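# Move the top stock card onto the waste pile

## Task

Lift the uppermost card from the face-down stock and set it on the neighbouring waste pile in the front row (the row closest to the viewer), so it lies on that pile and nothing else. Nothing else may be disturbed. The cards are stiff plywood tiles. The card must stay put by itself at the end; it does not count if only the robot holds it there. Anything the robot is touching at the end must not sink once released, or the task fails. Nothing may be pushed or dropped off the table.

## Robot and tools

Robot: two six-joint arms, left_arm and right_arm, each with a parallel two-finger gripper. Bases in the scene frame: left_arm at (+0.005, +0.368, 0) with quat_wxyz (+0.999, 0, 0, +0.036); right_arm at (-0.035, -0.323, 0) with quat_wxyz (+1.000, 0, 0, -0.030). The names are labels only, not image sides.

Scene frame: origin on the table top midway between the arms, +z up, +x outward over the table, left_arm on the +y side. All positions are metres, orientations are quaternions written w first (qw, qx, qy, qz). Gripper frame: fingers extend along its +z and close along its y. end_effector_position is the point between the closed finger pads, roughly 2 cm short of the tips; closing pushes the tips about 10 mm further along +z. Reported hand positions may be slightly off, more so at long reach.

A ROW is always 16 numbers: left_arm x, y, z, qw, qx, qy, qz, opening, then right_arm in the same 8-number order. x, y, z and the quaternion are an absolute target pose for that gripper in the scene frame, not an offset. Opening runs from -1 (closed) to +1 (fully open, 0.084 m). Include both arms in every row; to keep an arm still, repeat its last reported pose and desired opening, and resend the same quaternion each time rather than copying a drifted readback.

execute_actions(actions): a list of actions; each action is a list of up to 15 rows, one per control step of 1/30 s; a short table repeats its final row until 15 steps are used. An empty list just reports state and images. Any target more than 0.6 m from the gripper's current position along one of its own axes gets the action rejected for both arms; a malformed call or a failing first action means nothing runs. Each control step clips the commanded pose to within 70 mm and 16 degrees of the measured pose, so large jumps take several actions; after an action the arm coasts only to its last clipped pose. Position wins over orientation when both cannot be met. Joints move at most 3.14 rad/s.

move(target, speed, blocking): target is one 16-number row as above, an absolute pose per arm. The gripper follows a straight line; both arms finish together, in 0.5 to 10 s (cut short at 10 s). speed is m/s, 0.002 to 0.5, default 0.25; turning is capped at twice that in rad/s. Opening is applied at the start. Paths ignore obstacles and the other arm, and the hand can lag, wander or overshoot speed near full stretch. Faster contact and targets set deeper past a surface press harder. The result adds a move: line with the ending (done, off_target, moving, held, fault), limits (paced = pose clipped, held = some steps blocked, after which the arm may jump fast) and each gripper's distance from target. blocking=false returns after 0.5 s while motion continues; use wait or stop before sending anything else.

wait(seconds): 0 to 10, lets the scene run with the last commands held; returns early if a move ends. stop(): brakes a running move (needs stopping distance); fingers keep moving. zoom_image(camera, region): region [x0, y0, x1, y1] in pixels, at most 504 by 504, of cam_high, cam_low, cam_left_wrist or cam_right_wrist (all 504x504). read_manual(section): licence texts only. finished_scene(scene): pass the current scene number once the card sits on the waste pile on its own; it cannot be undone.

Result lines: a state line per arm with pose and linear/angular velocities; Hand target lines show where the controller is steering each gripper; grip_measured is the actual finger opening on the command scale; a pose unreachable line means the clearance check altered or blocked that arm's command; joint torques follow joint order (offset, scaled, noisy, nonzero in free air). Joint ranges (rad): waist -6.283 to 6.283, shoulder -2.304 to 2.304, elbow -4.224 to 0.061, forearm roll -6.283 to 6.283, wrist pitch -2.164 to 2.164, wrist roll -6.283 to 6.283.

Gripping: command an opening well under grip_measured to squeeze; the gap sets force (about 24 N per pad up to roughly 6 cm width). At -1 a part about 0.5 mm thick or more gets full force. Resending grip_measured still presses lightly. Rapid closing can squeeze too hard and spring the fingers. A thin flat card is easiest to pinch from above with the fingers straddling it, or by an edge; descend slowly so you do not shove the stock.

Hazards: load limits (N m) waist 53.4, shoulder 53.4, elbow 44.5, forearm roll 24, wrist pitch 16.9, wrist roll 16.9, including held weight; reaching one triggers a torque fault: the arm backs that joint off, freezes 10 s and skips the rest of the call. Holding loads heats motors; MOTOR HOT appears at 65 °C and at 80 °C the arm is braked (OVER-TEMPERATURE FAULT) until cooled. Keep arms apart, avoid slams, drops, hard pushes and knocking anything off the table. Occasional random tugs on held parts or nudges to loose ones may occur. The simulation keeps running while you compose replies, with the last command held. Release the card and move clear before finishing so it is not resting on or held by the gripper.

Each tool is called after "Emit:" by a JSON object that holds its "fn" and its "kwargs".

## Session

Emit:
{"fn": "execute_actions", "kwargs": {"actions": []}}

Scene clock: 0.00 s.
left_arm: end_effector_position=(+0.7667, +0.3706, +0.2868) grip_measured=-0.07 end_effector_quat_wxyz=(+0.082, +0.510, +0.842, -0.156) end_effector_velocity=(+0.000, -0.000, +0.000) end_effector_angular_velocity=(+0.000, -0.002, +0.000) | right_arm: end_effector_position=(+0.4087, -0.4087, +0.2064) grip_measured=-1.00 end_effector_quat_wxyz=(+0.633, +0.626, +0.413, +0.192) end_effector_velocity=(+0.000, +0.000, -0.000) end_effector_angular_velocity=(-0.000, +0.000, +0.001)
Joint positions: left_arm=[ 0.041 -0.985 -2.076 -0.378 -1.182 -1.778  0.041] | right_arm=[ 0.324 -0.598 -0.362 -2.197 -1.582  1.474  0.   ]
Joint velocities: left_arm=[-0.     0.    -0.    -0.     0.001 -0.    -0.   ] | right_arm=[ 0.001 -0.    -0.     0.    -0.     0.    -0.   ]
Joint torques (N m, as the arm reports them, + toward a larger angle): no reading
Hand target (left_arm): +0.767, +0.371, +0.287; +0.082, +0.510, +0.842, -0.156
Hand target (right_arm): +0.409, -0.409, +0.206; +0.633, +0.626, +0.413, +0.192

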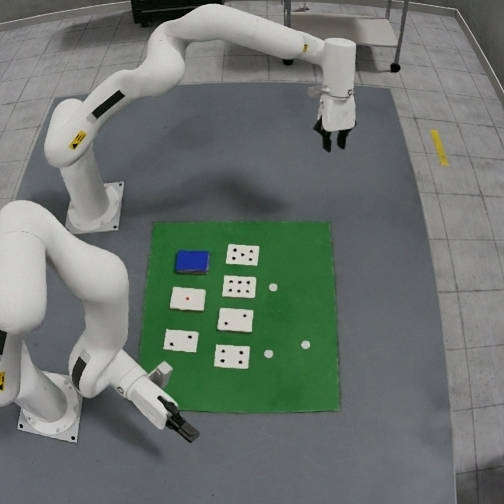

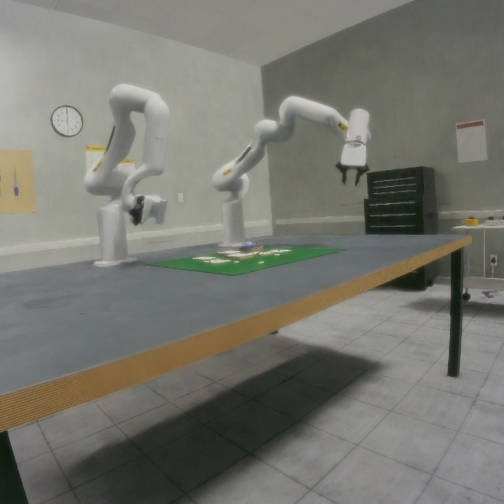

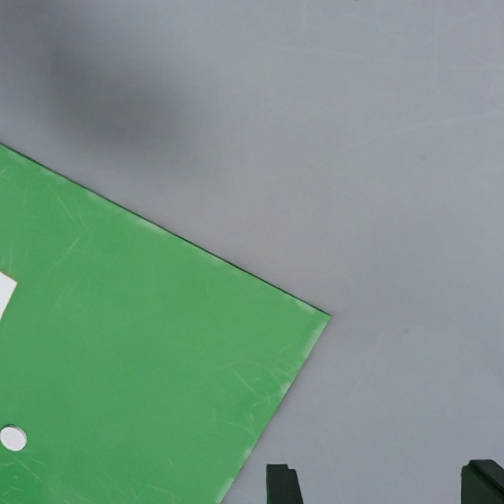

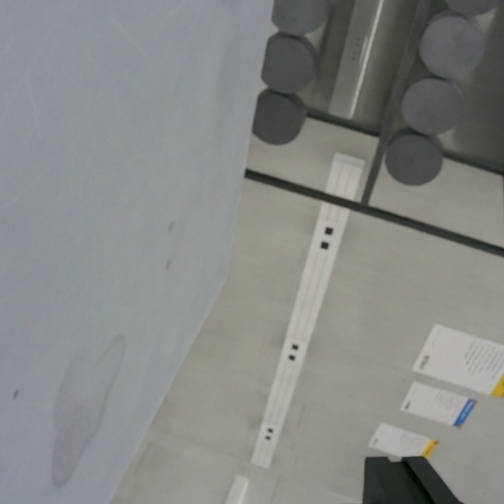

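Emit:
{"fn": "move", "kwargs": {"target": [0.37,0.16,0.08,0,0,1,0,0.714, 0.4087,-0.4087,0.2064,0.633,0.626,0.413,0.192,-1], "speed": 0.3}}

Scene clock: 2.93 s.
left_arm: end_effector_position=(+0.3712, +0.1584, +0.0792) grip_measured=+0.71 end_effector_quat_wxyz=(-0.001, -0.000, +1.000, -0.001) end_effector_velocity=(-0.001, -0.000, -0.000) end_effector_angular_velocity=(+0.014, -0.004, +0.004) | right_arm: end_effector_position=(+0.4087, -0.4087, +0.2064) grip_measured=-1.00 end_effector_quat_wxyz=(+0.633, +0.626, +0.413, +0.192) end_effector_velocity=(+0.000, -0.000, +0.000) end_effector_angular_velocity=(+0.002, -0.001, -0.002)
Joint positions: left_arm=[-0.59  -0.492 -0.708 -0.013 -0.216 -3.647  0.073] | right_arm=[ 0.324 -0.599 -0.362 -2.196 -1.583  1.475  0.   ]
Joint velocities: left_arm=[-0.009 -0.002 -0.001  0.067 -0.003 -0.079  0.   ] | right_arm=[ 0.     0.002 -0.     0.002  0.002  0.     0.   ]
Joint torques (N m, as the arm reports them, + toward a larger angle): left_arm=[ -0.27  39.22 -11.58   1.07  -0.43  -0.33] | right_arm=[ 4.41 23.2  -9.86  1.62 -1.49 -0.1 ]
Hand target (left_arm): +0.371, +0.158, +0.079; -0.001, -0.000, +1.000, -0.001
Hand target (right_arm): +0.409, -0.409, +0.206; +0.633, +0.626, +0.413, +0.192
Off the commanded pose (left_arm): 0.002 m, 0 deg.
Off the commanded pose (right_arm): 0.000 m, 0 deg.
move: done

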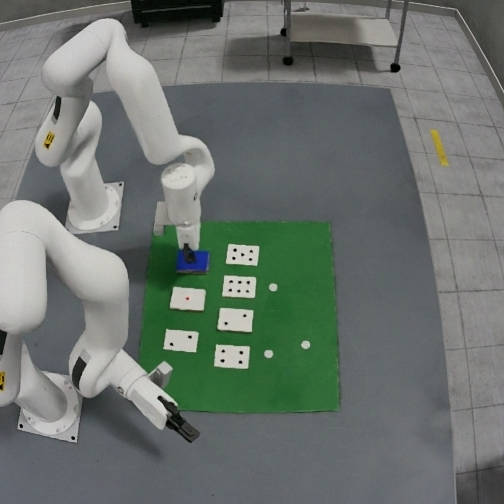

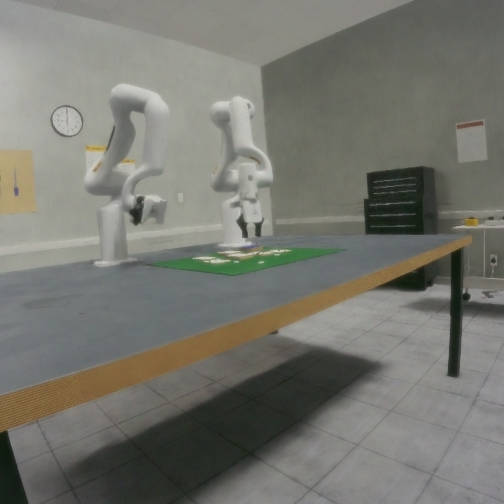

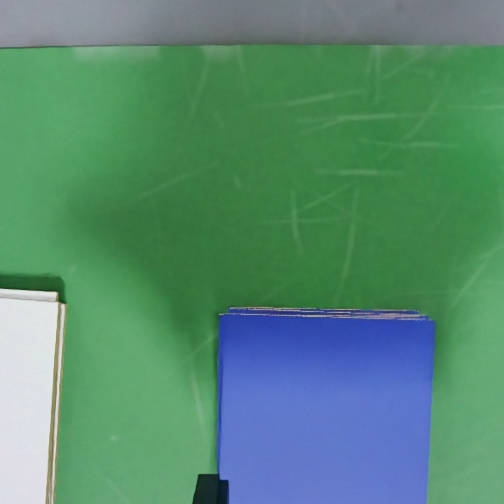

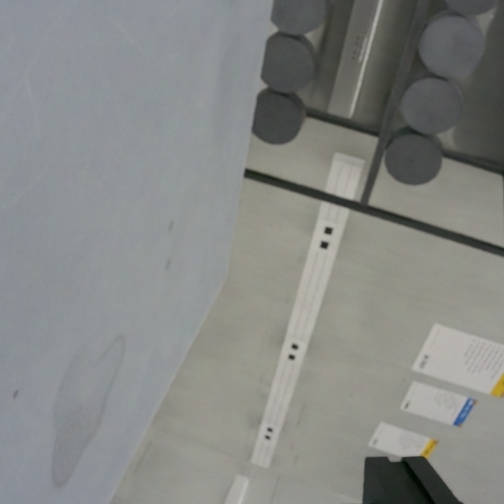

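Emit:
{"fn": "zoom_image", "kwargs": {"camera": "cam_left_wrist", "region": [190, 290, 470, 504]}}

Region (190, 290, 470, 504) of cam_left_wrist's 504x504 image, scaled by 1.800, with more detail than that image has; it fills the top 385 rows of this view, and the rest is white.

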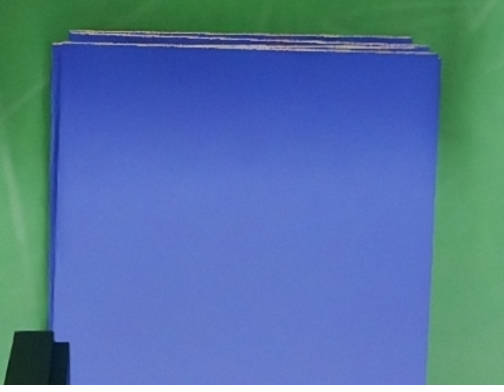

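Emit:
{"fn": "move", "kwargs": {"target": [0.368,0.167,0.044,0,0.0175,0.9998,0,0.714, 0.4087,-0.4087,0.2064,0.633,0.626,0.413,0.192,-1], "speed": 0.06}}

Scene clock: 4.33 s.
left_arm: end_effector_position=(+0.3682, +0.1669, +0.0440) grip_measured=+0.71 end_effector_quat_wxyz=(+0.000, +0.017, +1.000, +0.000) end_effector_velocity=(+0.000, -0.000, -0.000) end_effector_angular_velocity=(-0.001, -0.001, -0.002) | right_arm: end_effector_position=(+0.4087, -0.4087, +0.2064) grip_measured=-1.00 end_effector_quat_wxyz=(+0.633, +0.626, +0.413, +0.192) end_effector_velocity=(+0.000, +0.001, -0.000) end_effector_angular_velocity=(+0.000, +0.001, +0.003)
Joint positions: left_arm=[-0.577 -0.573 -0.702  0.002 -0.129 -3.613  0.073] | right_arm=[ 0.324 -0.599 -0.362 -2.196 -1.583  1.475  0.   ]
Joint velocities: left_arm=[-0.    -0.001 -0.001 -0.003  0.002  0.004 -0.   ] | right_arm=[ 0.001  0.     0.    -0.003  0.    -0.001  0.   ]
Joint torques (N m, as the arm reports them, + toward a larger angle): left_arm=[ 1.29 40.06 -9.34  1.07 -0.6  -0.54] | right_arm=[  2.65  21.85 -11.25   0.17  -1.61  -0.49]
Hand target (left_arm): +0.368, +0.167, +0.044; +0.000, +0.017, +1.000, +0.000
Hand target (right_arm): +0.409, -0.409, +0.206; +0.633, +0.626, +0.413, +0.192
Off the commanded pose (left_arm): 0.000 m, 0 deg.
Off the commanded pose (right_arm): 0.000 m, 0 deg.
move: done

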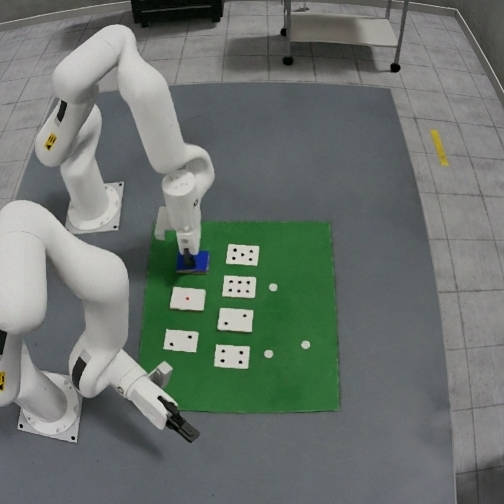

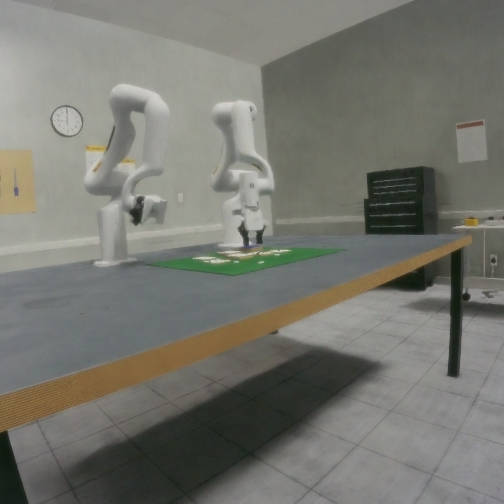

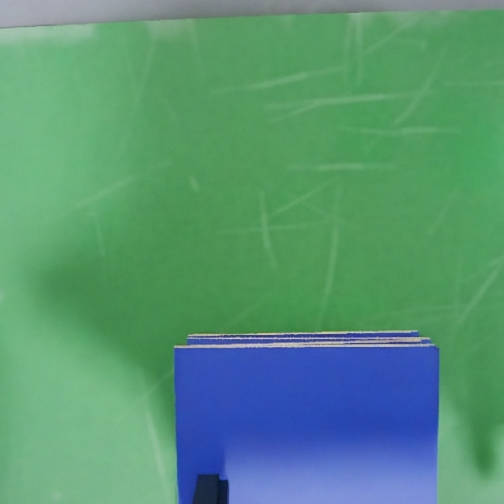

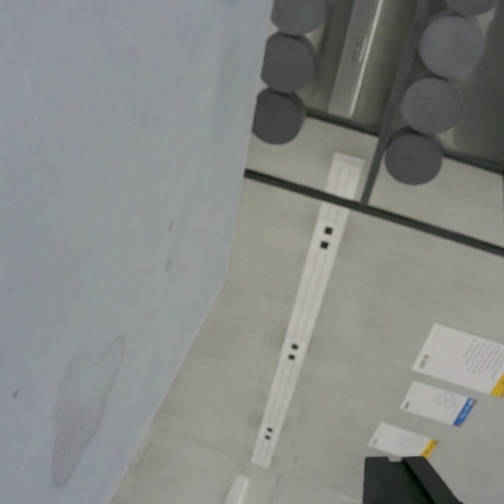

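Emit:
{"fn": "zoom_image", "kwargs": {"camera": "cam_left_wrist", "region": [160, 320, 460, 504]}}

Region (160, 320, 460, 504) of cam_left_wrist's 504x504 image, scaled by 1.680, with more detail than that image has; it fills the top 309 rows of this view, and the rest is white.

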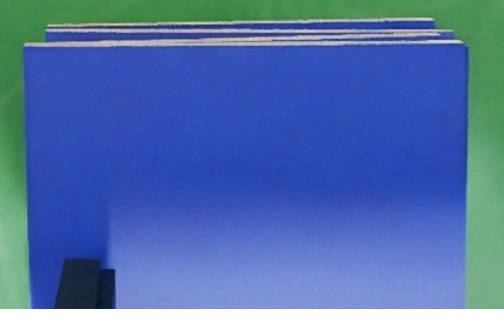

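Emit:
{"fn": "move", "kwargs": {"target": [0.368,0.167,0.0415,0,0.0175,0.9998,0,0.714, 0.4087,-0.4087,0.2064,0.633,0.626,0.413,0.192,-1], "speed": 0.005}}

Scene clock: 36.50 s.
left_arm: end_effector_position=(+0.3680, +0.1670, +0.0415) grip_measured=+0.71 end_effector_quat_wxyz=(+0.000, +0.017, +1.000, +0.000) end_effector_velocity=(+0.001, -0.000, +0.001) end_effector_angular_velocity=(-0.002, -0.003, -0.001) | right_arm: end_effector_position=(+0.4087, -0.4087, +0.2064) grip_measured=-1.00 end_effector_quat_wxyz=(+0.633, +0.626, +0.413, +0.192) end_effector_velocity=(+0.000, +0.000, +0.001) end_effector_angular_velocity=(-0.001, -0.001, +0.001)
Joint positions: left_arm=[-0.577 -0.579 -0.703  0.    -0.123 -3.611  0.073] | right_arm=[ 0.324 -0.599 -0.362 -2.196 -1.583  1.475  0.   ]
Joint velocities: left_arm=[ 0.001  0.001 -0.001  0.     0.001  0.001 -0.   ] | right_arm=[ 0.     0.003  0.    -0.    -0.001 -0.002  0.   ]
Joint torques (N m, as the arm reports them, + toward a larger angle): left_arm=[-1.86 43.41 -9.81  0.74 -0.48 -0.54] | right_arm=[  5.52  20.56 -10.58   1.    -1.49  -0.21]
Hand target (left_arm): +0.368, +0.167, +0.041; +0.000, +0.018, +1.000, +0.000
Hand target (right_arm): +0.409, -0.409, +0.206; +0.633, +0.626, +0.413, +0.192
Off the commanded pose (left_arm): 0.000 m, 0 deg.
Off the commanded pose (right_arm): 0.000 m, 0 deg.
move: done

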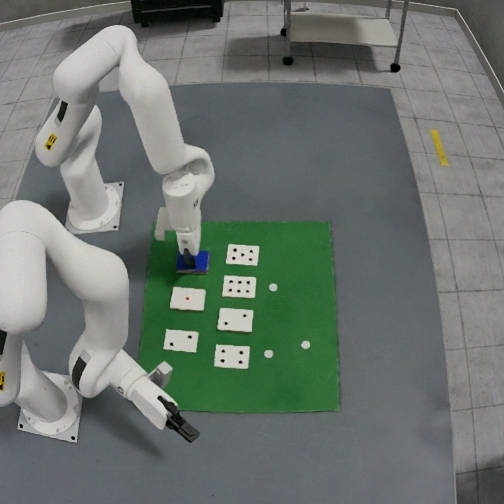

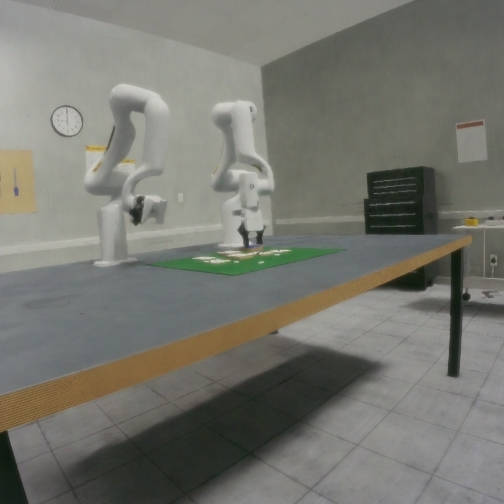

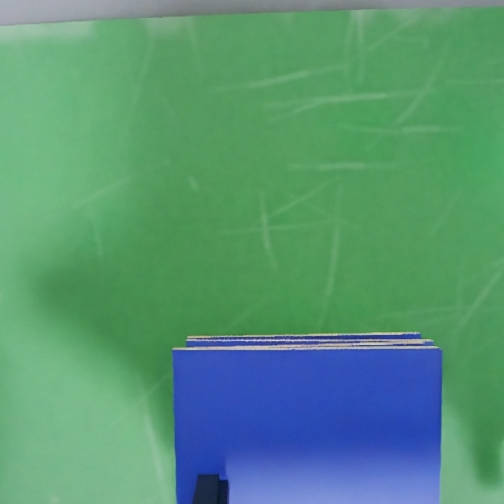

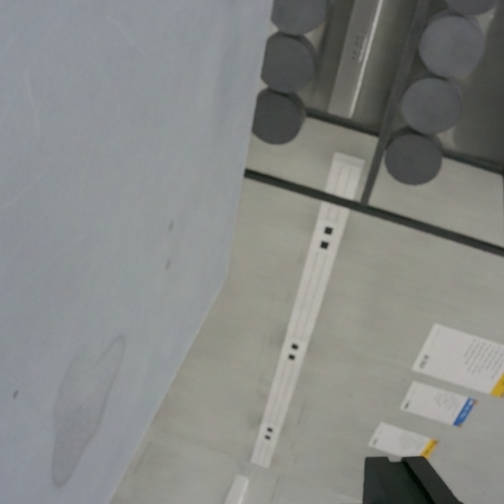

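Emit:
{"fn": "move", "kwargs": {"target": [0.368,0.167,0.0395,0,0.0175,0.9998,0,0.714, 0.4087,-0.4087,0.2064,0.633,0.626,0.413,0.192,-1], "speed": 0.004}}

Scene clock: 37.30 s.
left_arm: end_effector_position=(+0.3680, +0.1670, +0.0395) grip_measured=+0.71 end_effector_quat_wxyz=(-0.000, +0.018, +1.000, +0.000) end_effector_velocity=(+0.000, -0.000, -0.000) end_effector_angular_velocity=(+0.000, +0.000, +0.000) | right_arm: end_effector_position=(+0.4087, -0.4087, +0.2064) grip_measured=-1.00 end_effector_quat_wxyz=(+0.633, +0.626, +0.413, +0.192) end_effector_velocity=(-0.000, -0.000, -0.001) end_effector_angular_velocity=(+0.002, +0.002, -0.002)
Joint positions: left_arm=[-0.577 -0.585 -0.704  0.    -0.119 -3.611  0.073] | right_arm=[ 0.324 -0.599 -0.362 -2.196 -1.583  1.475  0.   ]
Joint velocities: left_arm=[-0.    -0.002 -0.001 -0.     0.    -0.    -0.   ] | right_arm=[-0.     0.     0.     0.001  0.003  0.     0.   ]
Joint torques (N m, as the arm reports them, + toward a larger angle): left_arm=[  0.99  42.63 -11.4    1.26  -0.51  -0.38] | right_arm=[  3.07  20.79 -11.05   1.05  -1.52  -0.25]
Hand target (left_arm): +0.368, +0.167, +0.039; +0.000, +0.018, +1.000, +0.000
Hand target (right_arm): +0.409, -0.409, +0.206; +0.633, +0.626, +0.413, +0.192
Off the commanded pose (left_arm): 0.000 m, 0 deg.
Off the commanded pose (right_arm): 0.000 m, 0 deg.
move: done

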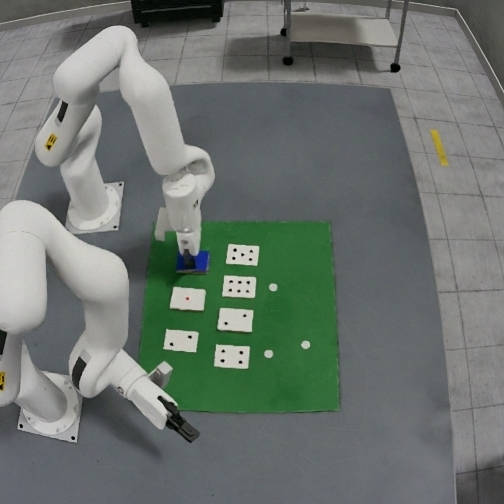

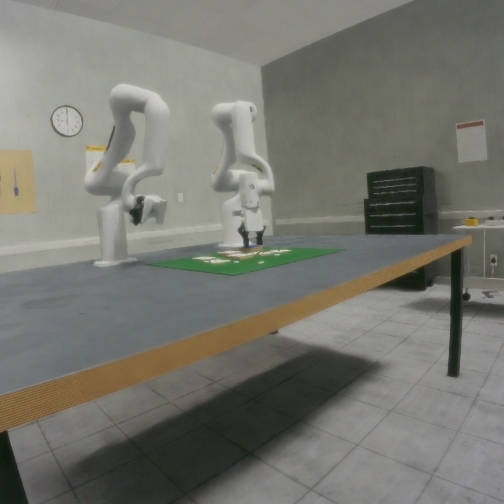

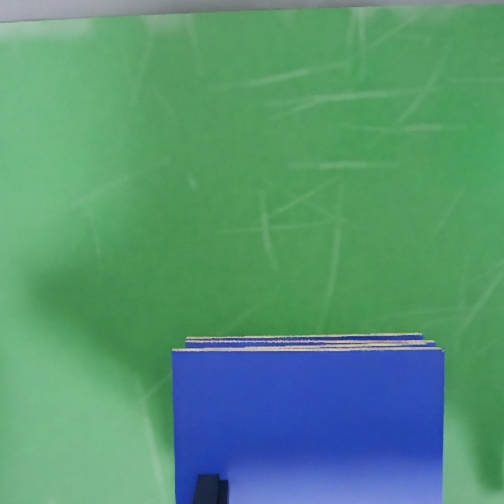

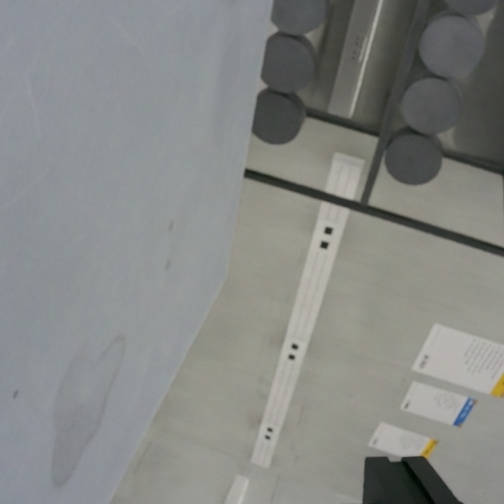

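Emit:
{"fn": "move", "kwargs": {"target": [0.368,0.167,0.038,0,0.0175,0.9998,0,0.714, 0.4087,-0.4087,0.2064,0.633,0.626,0.413,0.192,-1], "speed": 0.003}}

Scene clock: 38.17 s.
left_arm: end_effector_position=(+0.3680, +0.1670, +0.0380) grip_measured=+0.71 end_effector_quat_wxyz=(-0.000, +0.018, +1.000, +0.000) end_effector_velocity=(-0.000, -0.000, -0.000) end_effector_angular_velocity=(+0.000, +0.001, +0.000) | right_arm: end_effector_position=(+0.4087, -0.4087, +0.2064) grip_measured=-1.00 end_effector_quat_wxyz=(+0.633, +0.626, +0.413, +0.192) end_effector_velocity=(-0.000, -0.000, -0.000) end_effector_angular_velocity=(+0.000, +0.002, -0.002)
Joint positions: left_arm=[-0.577 -0.589 -0.705  0.    -0.116 -3.611  0.073] | right_arm=[ 0.324 -0.599 -0.362 -2.196 -1.583  1.475  0.   ]
Joint velocities: left_arm=[-0.    -0.001 -0.    -0.    -0.     0.     0.   ] | right_arm=[ 0.     0.     0.     0.002  0.002 -0.001  0.   ]
Joint torques (N m, as the arm reports them, + toward a larger angle): left_arm=[  0.78  43.83 -10.37   1.17  -0.69  -0.49] | right_arm=[  5.05  23.13 -10.2    0.32  -1.59  -0.47]
Hand target (left_arm): +0.368, +0.167, +0.038; +0.000, +0.018, +1.000, +0.000
Hand target (right_arm): +0.409, -0.409, +0.206; +0.633, +0.626, +0.413, +0.192
Off the commanded pose (left_arm): 0.000 m, 0 deg.
Off the commanded pose (right_arm): 0.000 m, 0 deg.
move: done

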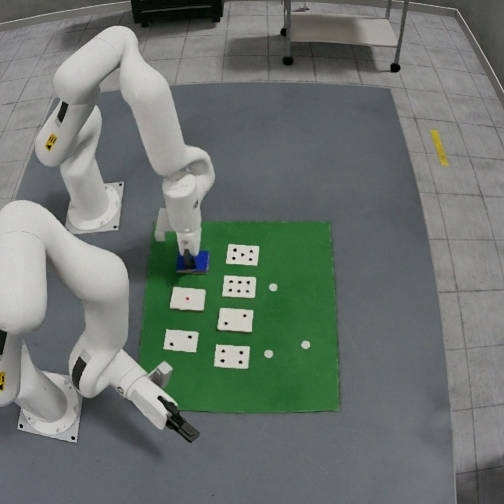

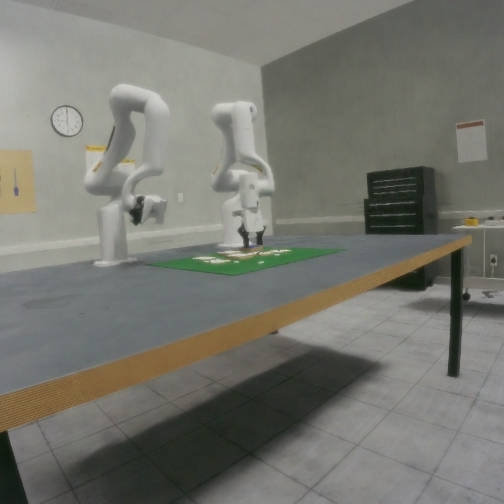

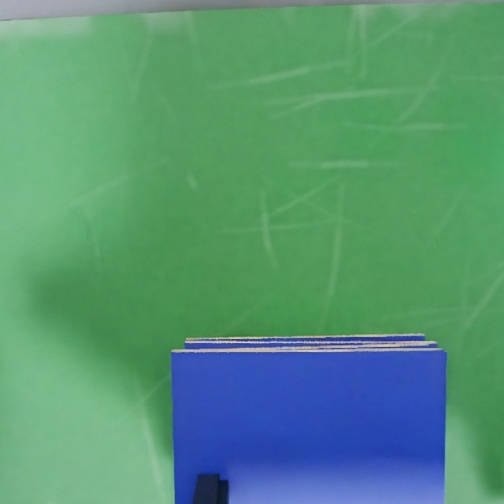

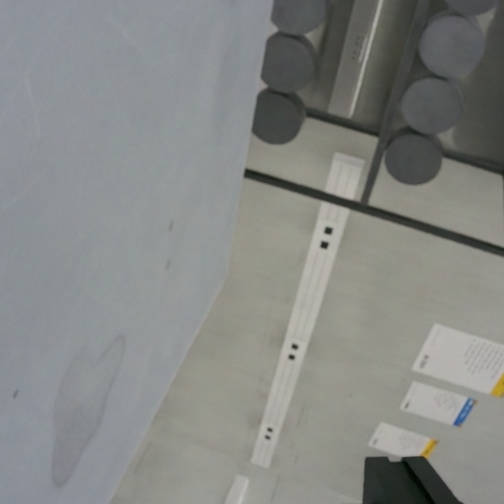

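Emit:
{"fn": "move", "kwargs": {"target": [0.368,0.167,0.0365,0,0.0175,0.9998,0,0.714, 0.4087,-0.4087,0.2064,0.633,0.626,0.413,0.192,-1], "speed": 0.003}}

Scene clock: 39.83 s.
left_arm: end_effector_position=(+0.3681, +0.1669, +0.0368) grip_measured=+0.72 end_effector_quat_wxyz=(+0.000, +0.018, +1.000, -0.000) end_effector_velocity=(-0.000, +0.000, -0.001) end_effector_angular_velocity=(-0.000, +0.000, +0.001) | right_arm: end_effector_position=(+0.4087, -0.4087, +0.2064) grip_measured=-1.00 end_effector_quat_wxyz=(+0.633, +0.626, +0.413, +0.192) end_effector_velocity=(-0.000, -0.001, +0.001) end_effector_angular_velocity=(-0.001, -0.002, -0.002)
Joint positions: left_arm=[-0.577 -0.592 -0.706  0.    -0.113 -3.611  0.073] | right_arm=[ 0.324 -0.599 -0.362 -2.196 -1.583  1.475  0.   ]
Joint velocities: left_arm=[-0.    -0.001  0.    -0.001  0.001 -0.001  0.   ] | right_arm=[-0.001  0.001  0.     0.002 -0.001  0.     0.   ]
Joint torques (N m, as the arm reports them, + toward a larger angle): left_arm=[ 1.66 30.63 -9.18  1.34  0.53 -0.7 ] | right_arm=[  3.94  23.25 -11.29   0.39  -1.44  -0.23]
Hand target (left_arm): +0.368, +0.167, +0.036; -0.000, +0.018, +1.000, +0.000
Hand target (right_arm): +0.409, -0.409, +0.206; +0.633, +0.626, +0.413, +0.192
Off the commanded pose (left_arm): 0.000 m, 0 deg.
Off the commanded pose (right_arm): 0.000 m, 0 deg.
move: done

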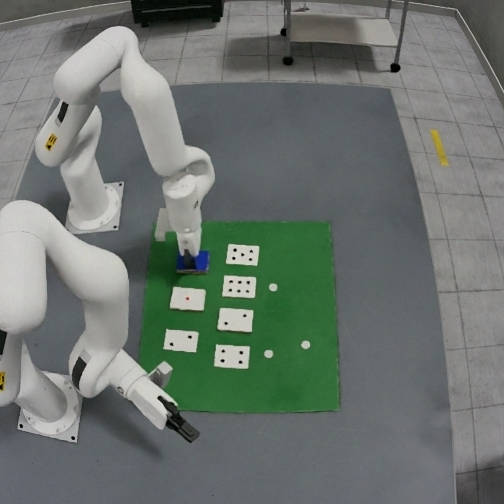

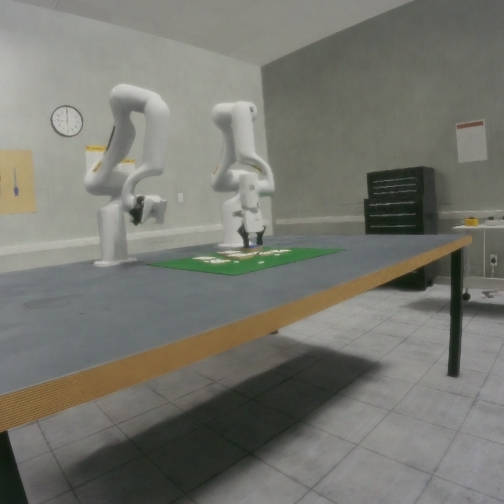

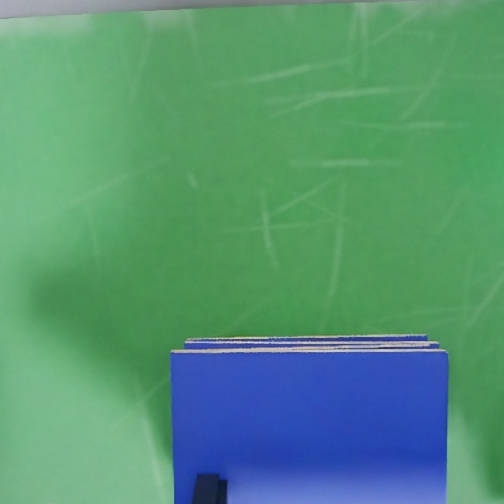

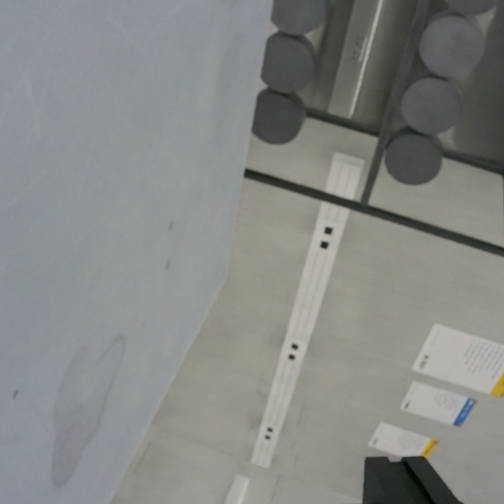

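Emit:
{"fn": "zoom_image", "kwargs": {"camera": "cam_left_wrist", "region": [160, 325, 260, 385]}}

Emit:
{"fn": "zoom_image", "kwargs": {"camera": "cam_left_wrist", "region": [370, 325, 470, 385]}}

Emit:
{"fn": "zoom_image", "kwargs": {"camera": "cam_low", "region": [220, 225, 290, 265]}}

Region (160, 325, 260, 385) of cam_left_wrist's 504x504 image, scaled by 5.040, with more detail than that image has; it fills the top 302 rows of this view, and the rest is white.

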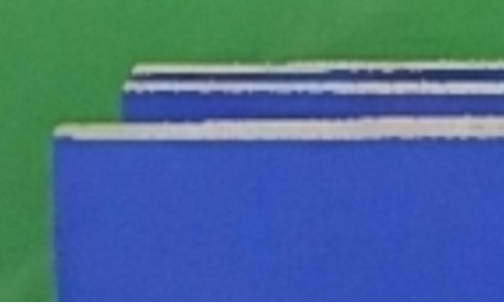

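Region (370, 325, 470, 385) of cam_left_wrist's 504x504 image, scaled by 5.040, with more detail than that image has; it fills the top 302 rows of this view, and the rest is white.

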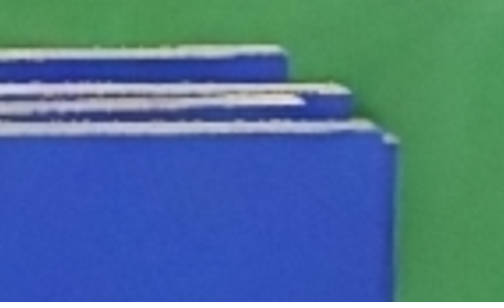

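Region (220, 225, 290, 265) of cam_low's 504x504 image, scaled by 7.200, with more detail than that image has; it fills the top 288 rows of this view, and the rest is white.

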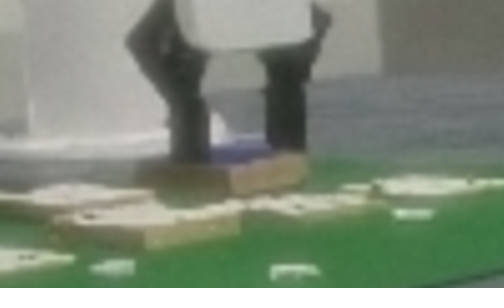

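Emit:
{"fn": "execute_actions", "kwargs": {"actions": [[[0.368,0.167,0.042,0,0.02,0.9998,0,0.714, 0.4087,-0.4087,0.2064,0.633,0.626,0.413,0.192,-1]],[[0.368,0.148,0.042,0,0.02,0.9998,0,0.714, 0.4087,-0.4087,0.2064,0.633,0.626,0.413,0.192,-1]],[[0.368,0.148,0.0392,0,0.02,0.9998,0,0.714, 0.4087,-0.4087,0.2064,0.633,0.626,0.413,0.192,-1],[0.368,0.148,0.0387,0,0.02,0.9998,0,0.714, 0.4087,-0.4087,0.2064,0.633,0.626,0.413,0.192,-1],[0.368,0.148,0.0382,0,0.02,0.9998,0,0.714, 0.4087,-0.4087,0.2064,0.633,0.626,0.413,0.192,-1],[0.368,0.148,0.0377,0,0.02,0.9998,0,0.714, 0.4087,-0.4087,0.2064,0.633,0.626,0.413,0.192,-1],[0.368,0.148,0.0372,0,0.02,0.9998,0,0.714, 0.4087,-0.4087,0.2064,0.633,0.626,0.413,0.192,-1],[0.368,0.148,0.0367,0,0.02,0.9998,0,0.714, 0.4087,-0.4087,0.2064,0.633,0.626,0.413,0.192,-1],[0.368,0.148,0.0362,0,0.02,0.9998,0,0.714, 0.4087,-0.4087,0.2064,0.633,0.626,0.413,0.192,-1],[0.368,0.148,0.0359,0,0.02,0.9998,0,0.714, 0.4087,-0.4087,0.2064,0.633,0.626,0.413,0.192,-1]]]}}

Scene clock: 43.60 s.
left_arm: end_effector_position=(+0.3680, +0.1480, +0.0359) grip_measured=+0.71 end_effector_quat_wxyz=(+0.000, +0.020, +1.000, -0.000) end_effector_velocity=(-0.001, +0.001, -0.001) end_effector_angular_velocity=(+0.001, +0.002, -0.000) | right_arm: end_effector_position=(+0.4087, -0.4087, +0.2064) grip_measured=-1.00 end_effector_quat_wxyz=(+0.633, +0.626, +0.413, +0.192) end_effector_velocity=(-0.001, -0.001, -0.001) end_effector_angular_velocity=(-0.001, +0.001, -0.002)
Joint positions: left_arm=[-0.616 -0.607 -0.732  0.    -0.125 -3.646  0.073] | right_arm=[ 0.324 -0.599 -0.362 -2.196 -1.583  1.475  0.   ]
Joint velocities: left_arm=[-0.    -0.003  0.001  0.001  0.001 -0.     0.   ] | right_arm=[-0.    -0.003 -0.     0.002 -0.001  0.001  0.   ]
Joint torques (N m, as the arm reports them, + toward a larger angle): left_arm=[ 1.36 41.11 -9.92  1.72 -0.51 -0.58] | right_arm=[  3.1   21.32 -10.82   0.68  -1.5   -0.34]
Hand target (left_arm): +0.368, +0.148, +0.036; +0.000, +0.020, +1.000, +0.000
Hand target (right_arm): +0.409, -0.409, +0.206; +0.633, +0.626, +0.413, +0.192
Off the commanded pose (left_arm): 0.000 m, 0 deg.
Off the commanded pose (right_arm): 0.000 m, 0 deg.

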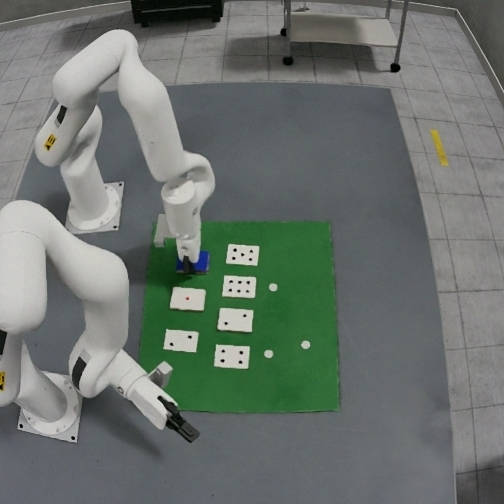

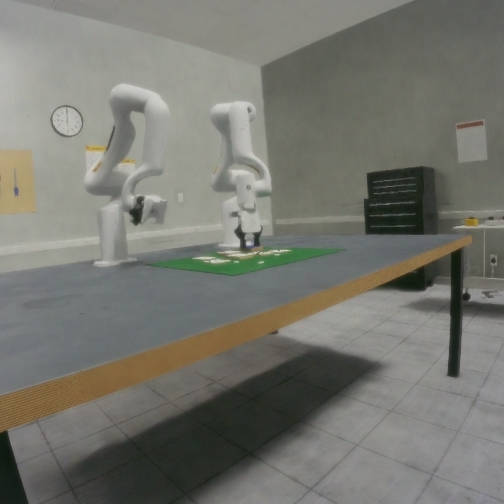

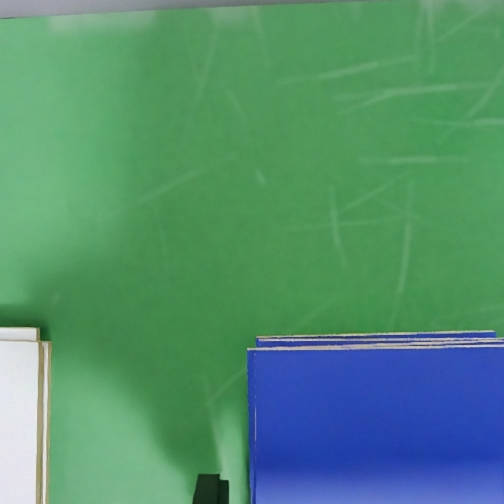

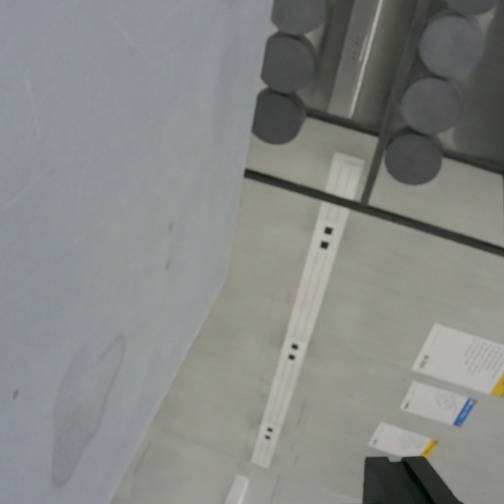

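Emit:
{"fn": "zoom_image", "kwargs": {"camera": "cam_left_wrist", "region": [180, 330, 330, 504]}}

Region (180, 330, 330, 504) of cam_left_wrist's 504x504 image, scaled by 2.897, with more detail than that image has; it fills the left 434 columns of this view, and the rest is white.

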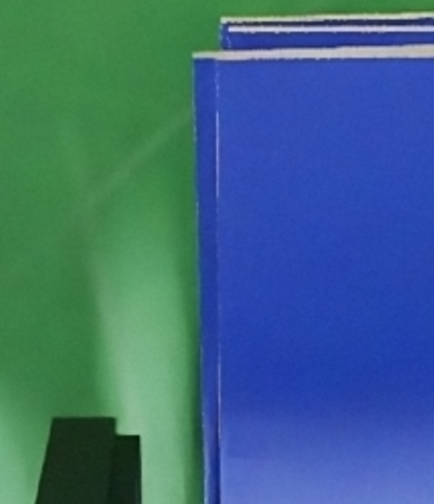

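Emit:
{"fn": "execute_actions", "kwargs": {"actions": [[[0.368,0.148,0.0359,0,0.02,0.9998,0,0.68, 0.4087,-0.4087,0.2064,0.633,0.626,0.413,0.192,-1],[0.368,0.148,0.0359,0,0.02,0.9998,0,0.65, 0.4087,-0.4087,0.2064,0.633,0.626,0.413,0.192,-1],[0.368,0.148,0.0359,0,0.02,0.9998,0,0.62, 0.4087,-0.4087,0.2064,0.633,0.626,0.413,0.192,-1],[0.368,0.148,0.0359,0,0.02,0.9998,0,0.59, 0.4087,-0.4087,0.2064,0.633,0.626,0.413,0.192,-1],[0.368,0.148,0.0359,0,0.02,0.9998,0,0.56, 0.4087,-0.4087,0.2064,0.633,0.626,0.413,0.192,-1],[0.368,0.148,0.0359,0,0.02,0.9998,0,0.53, 0.4087,-0.4087,0.2064,0.633,0.626,0.413,0.192,-1],[0.368,0.148,0.0359,0,0.02,0.9998,0,0.50, 0.4087,-0.4087,0.2064,0.633,0.626,0.413,0.192,-1],[0.368,0.148,0.0359,0,0.02,0.9998,0,0.47, 0.4087,-0.4087,0.2064,0.633,0.626,0.413,0.192,-1],[0.368,0.148,0.0359,0,0.02,0.9998,0,0.44, 0.4087,-0.4087,0.2064,0.633,0.626,0.413,0.192,-1],[0.368,0.148,0.0359,0,0.02,0.9998,0,0.41, 0.4087,-0.4087,0.2064,0.633,0.626,0.413,0.192,-1],[0.368,0.148,0.0359,0,0.02,0.9998,0,0.38, 0.4087,-0.4087,0.2064,0.633,0.626,0.413,0.192,-1],[0.368,0.148,0.0359,0,0.02,0.9998,0,0.34, 0.4087,-0.4087,0.2064,0.633,0.626,0.413,0.192,-1],[0.368,0.148,0.0359,0,0.02,0.9998,0,0.30, 0.4087,-0.4087,0.2064,0.633,0.626,0.413,0.192,-1],[0.368,0.148,0.0359,0,0.02,0.9998,0,0.25, 0.4087,-0.4087,0.2064,0.633,0.626,0.413,0.192,-1]]]}}

Emit:
{"fn": "move", "kwargs": {"target": [0.368,0.148,0.048,0,0.02,0.9998,0,0.25, 0.4087,-0.4087,0.2064,0.633,0.626,0.413,0.192,-1], "speed": 0.02}}

Scene clock: 44.77 s.
left_arm: end_effector_position=(+0.3680, +0.1480, +0.0360) grip_measured=+0.46 end_effector_quat_wxyz=(-0.000, +0.020, +1.000, +0.000) end_effector_velocity=(+0.001, +0.000, +0.000) end_effector_angular_velocity=(-0.000, -0.000, +0.001) | right_arm: end_effector_position=(+0.4087, -0.4087, +0.2064) grip_measured=-1.00 end_effector_quat_wxyz=(+0.633, +0.626, +0.413, +0.192) end_effector_velocity=(+0.000, -0.000, -0.000) end_effector_angular_velocity=(+0.001, +0.000, +0.000)
Joint positions: left_arm=[-0.616 -0.607 -0.732  0.    -0.125 -3.645  0.063] | right_arm=[ 0.324 -0.599 -0.362 -2.196 -1.583  1.475  0.   ]
Joint velocities: left_arm=[ 0.001  0.    -0.001 -0.    -0.    -0.     0.   ] | right_arm=[-0.    -0.     0.    -0.001  0.     0.     0.   ]
Joint torques (N m, as the arm reports them, + toward a larger angle): left_arm=[  0.09  39.45 -10.3    1.95  -0.2   -0.55] | right_arm=[  4.04  22.75 -10.05   0.17  -1.56  -0.29]
Hand target (left_arm): +0.368, +0.148, +0.036; -0.000, +0.020, +1.000, +0.000
Hand target (right_arm): +0.409, -0.409, +0.206; +0.633, +0.626, +0.413, +0.192
Off the commanded pose (left_arm): 0.000 m, 0 deg.
Off the commanded pose (right_arm): 0.000 m, 0 deg.

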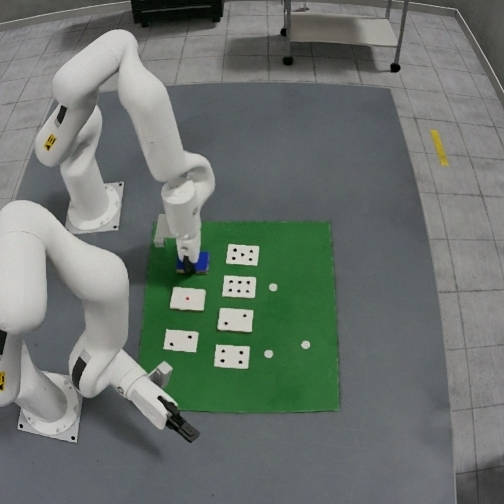

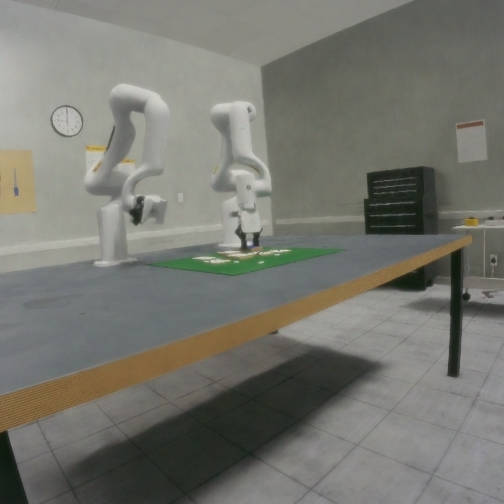

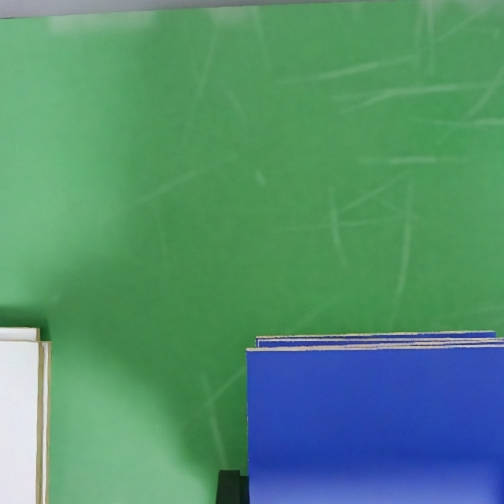

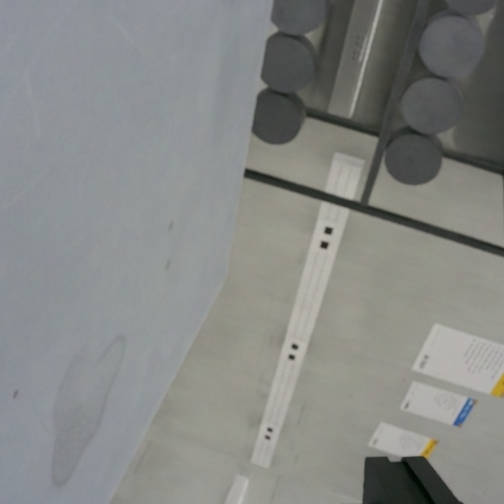

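Scene clock: 45.63 s.
left_arm: end_effector_position=(+0.3680, +0.1480, +0.0480) grip_measured=+0.46 end_effector_quat_wxyz=(-0.000, +0.020, +1.000, -0.000) end_effector_velocity=(-0.001, +0.001, +0.000) end_effector_angular_velocity=(+0.002, +0.003, +0.002) | right_arm: end_effector_position=(+0.4087, -0.4087, +0.2064) grip_measured=-1.00 end_effector_quat_wxyz=(+0.633, +0.626, +0.413, +0.192) end_effector_velocity=(-0.001, -0.000, -0.001) end_effector_angular_velocity=(+0.000, +0.002, -0.002)
Joint positions: left_arm=[-0.616 -0.575 -0.726 -0.    -0.15  -3.645  0.063] | right_arm=[ 0.324 -0.599 -0.362 -2.196 -1.583  1.475  0.   ]
Joint velocities: left_arm=[ 0.001  0.     0.001 -0.001 -0.003 -0.    -0.   ] | right_arm=[ 0.    -0.001  0.     0.001  0.001  0.     0.   ]
Joint torques (N m, as the arm reports them, + toward a larger angle): left_arm=[ 2.94 41.64 -9.33  0.76 -0.72 -0.55] | right_arm=[  3.19  22.43 -10.71  -0.03  -1.24  -0.29]
Hand target (left_arm): +0.368, +0.148, +0.048; -0.000, +0.020, +1.000, -0.000
Hand target (right_arm): +0.409, -0.409, +0.206; +0.633, +0.626, +0.413, +0.192
Off the commanded pose (left_arm): 0.000 m, 0 deg.
Off the commanded pose (right_arm): 0.000 m, 0 deg.
move: done

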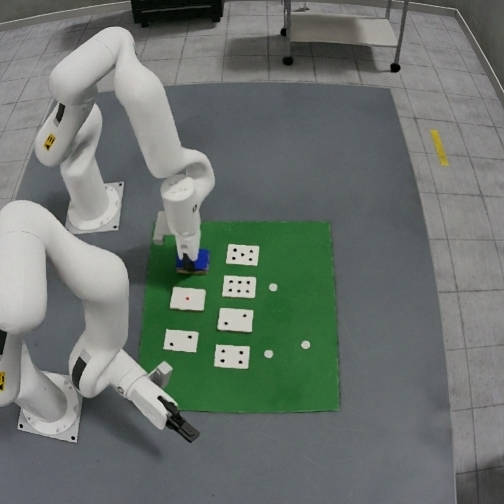

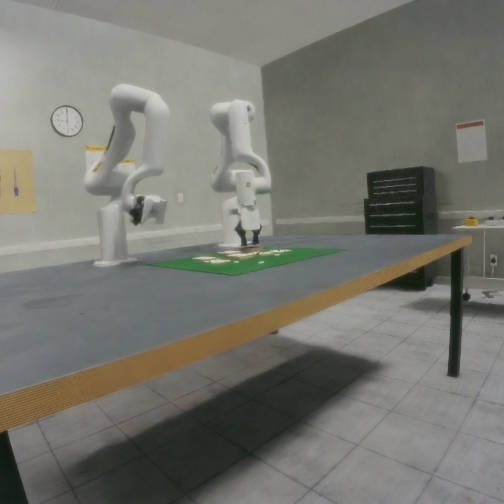

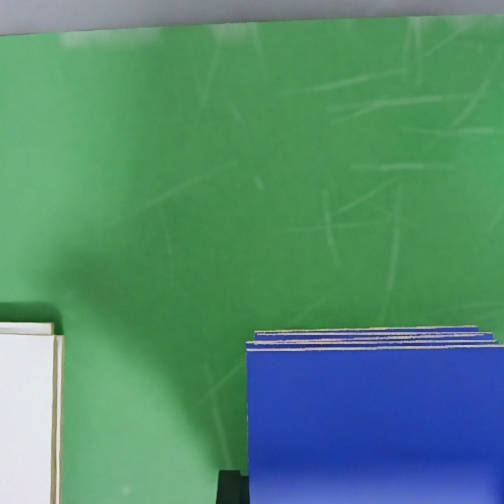

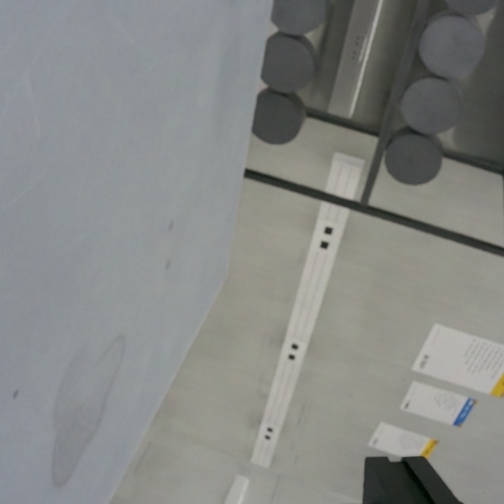

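Emit:
{"fn": "zoom_image", "kwargs": {"camera": "cam_left_wrist", "region": [230, 310, 504, 400]}}

Emit:
{"fn": "zoom_image", "kwargs": {"camera": "cam_low", "region": [220, 225, 290, 265]}}

Region (230, 310, 504, 400) of cam_left_wrist's 504x504 image, scaled by 1.839, with more detail than that image has; it fills the top 166 rows of this view, and the rest is white.

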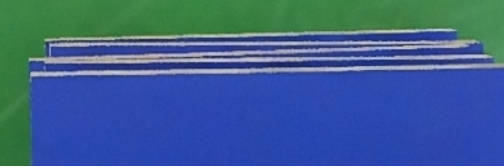

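Region (220, 225, 290, 265) of cam_low's 504x504 image, scaled by 7.200, with more detail than that image has; it fills the top 288 rows of this view, and the rest is white.

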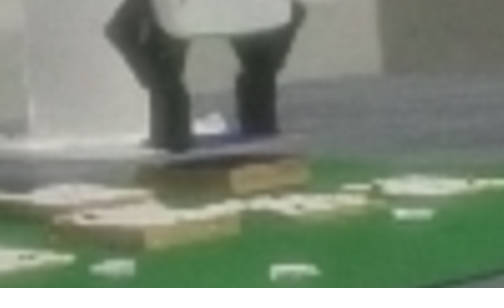

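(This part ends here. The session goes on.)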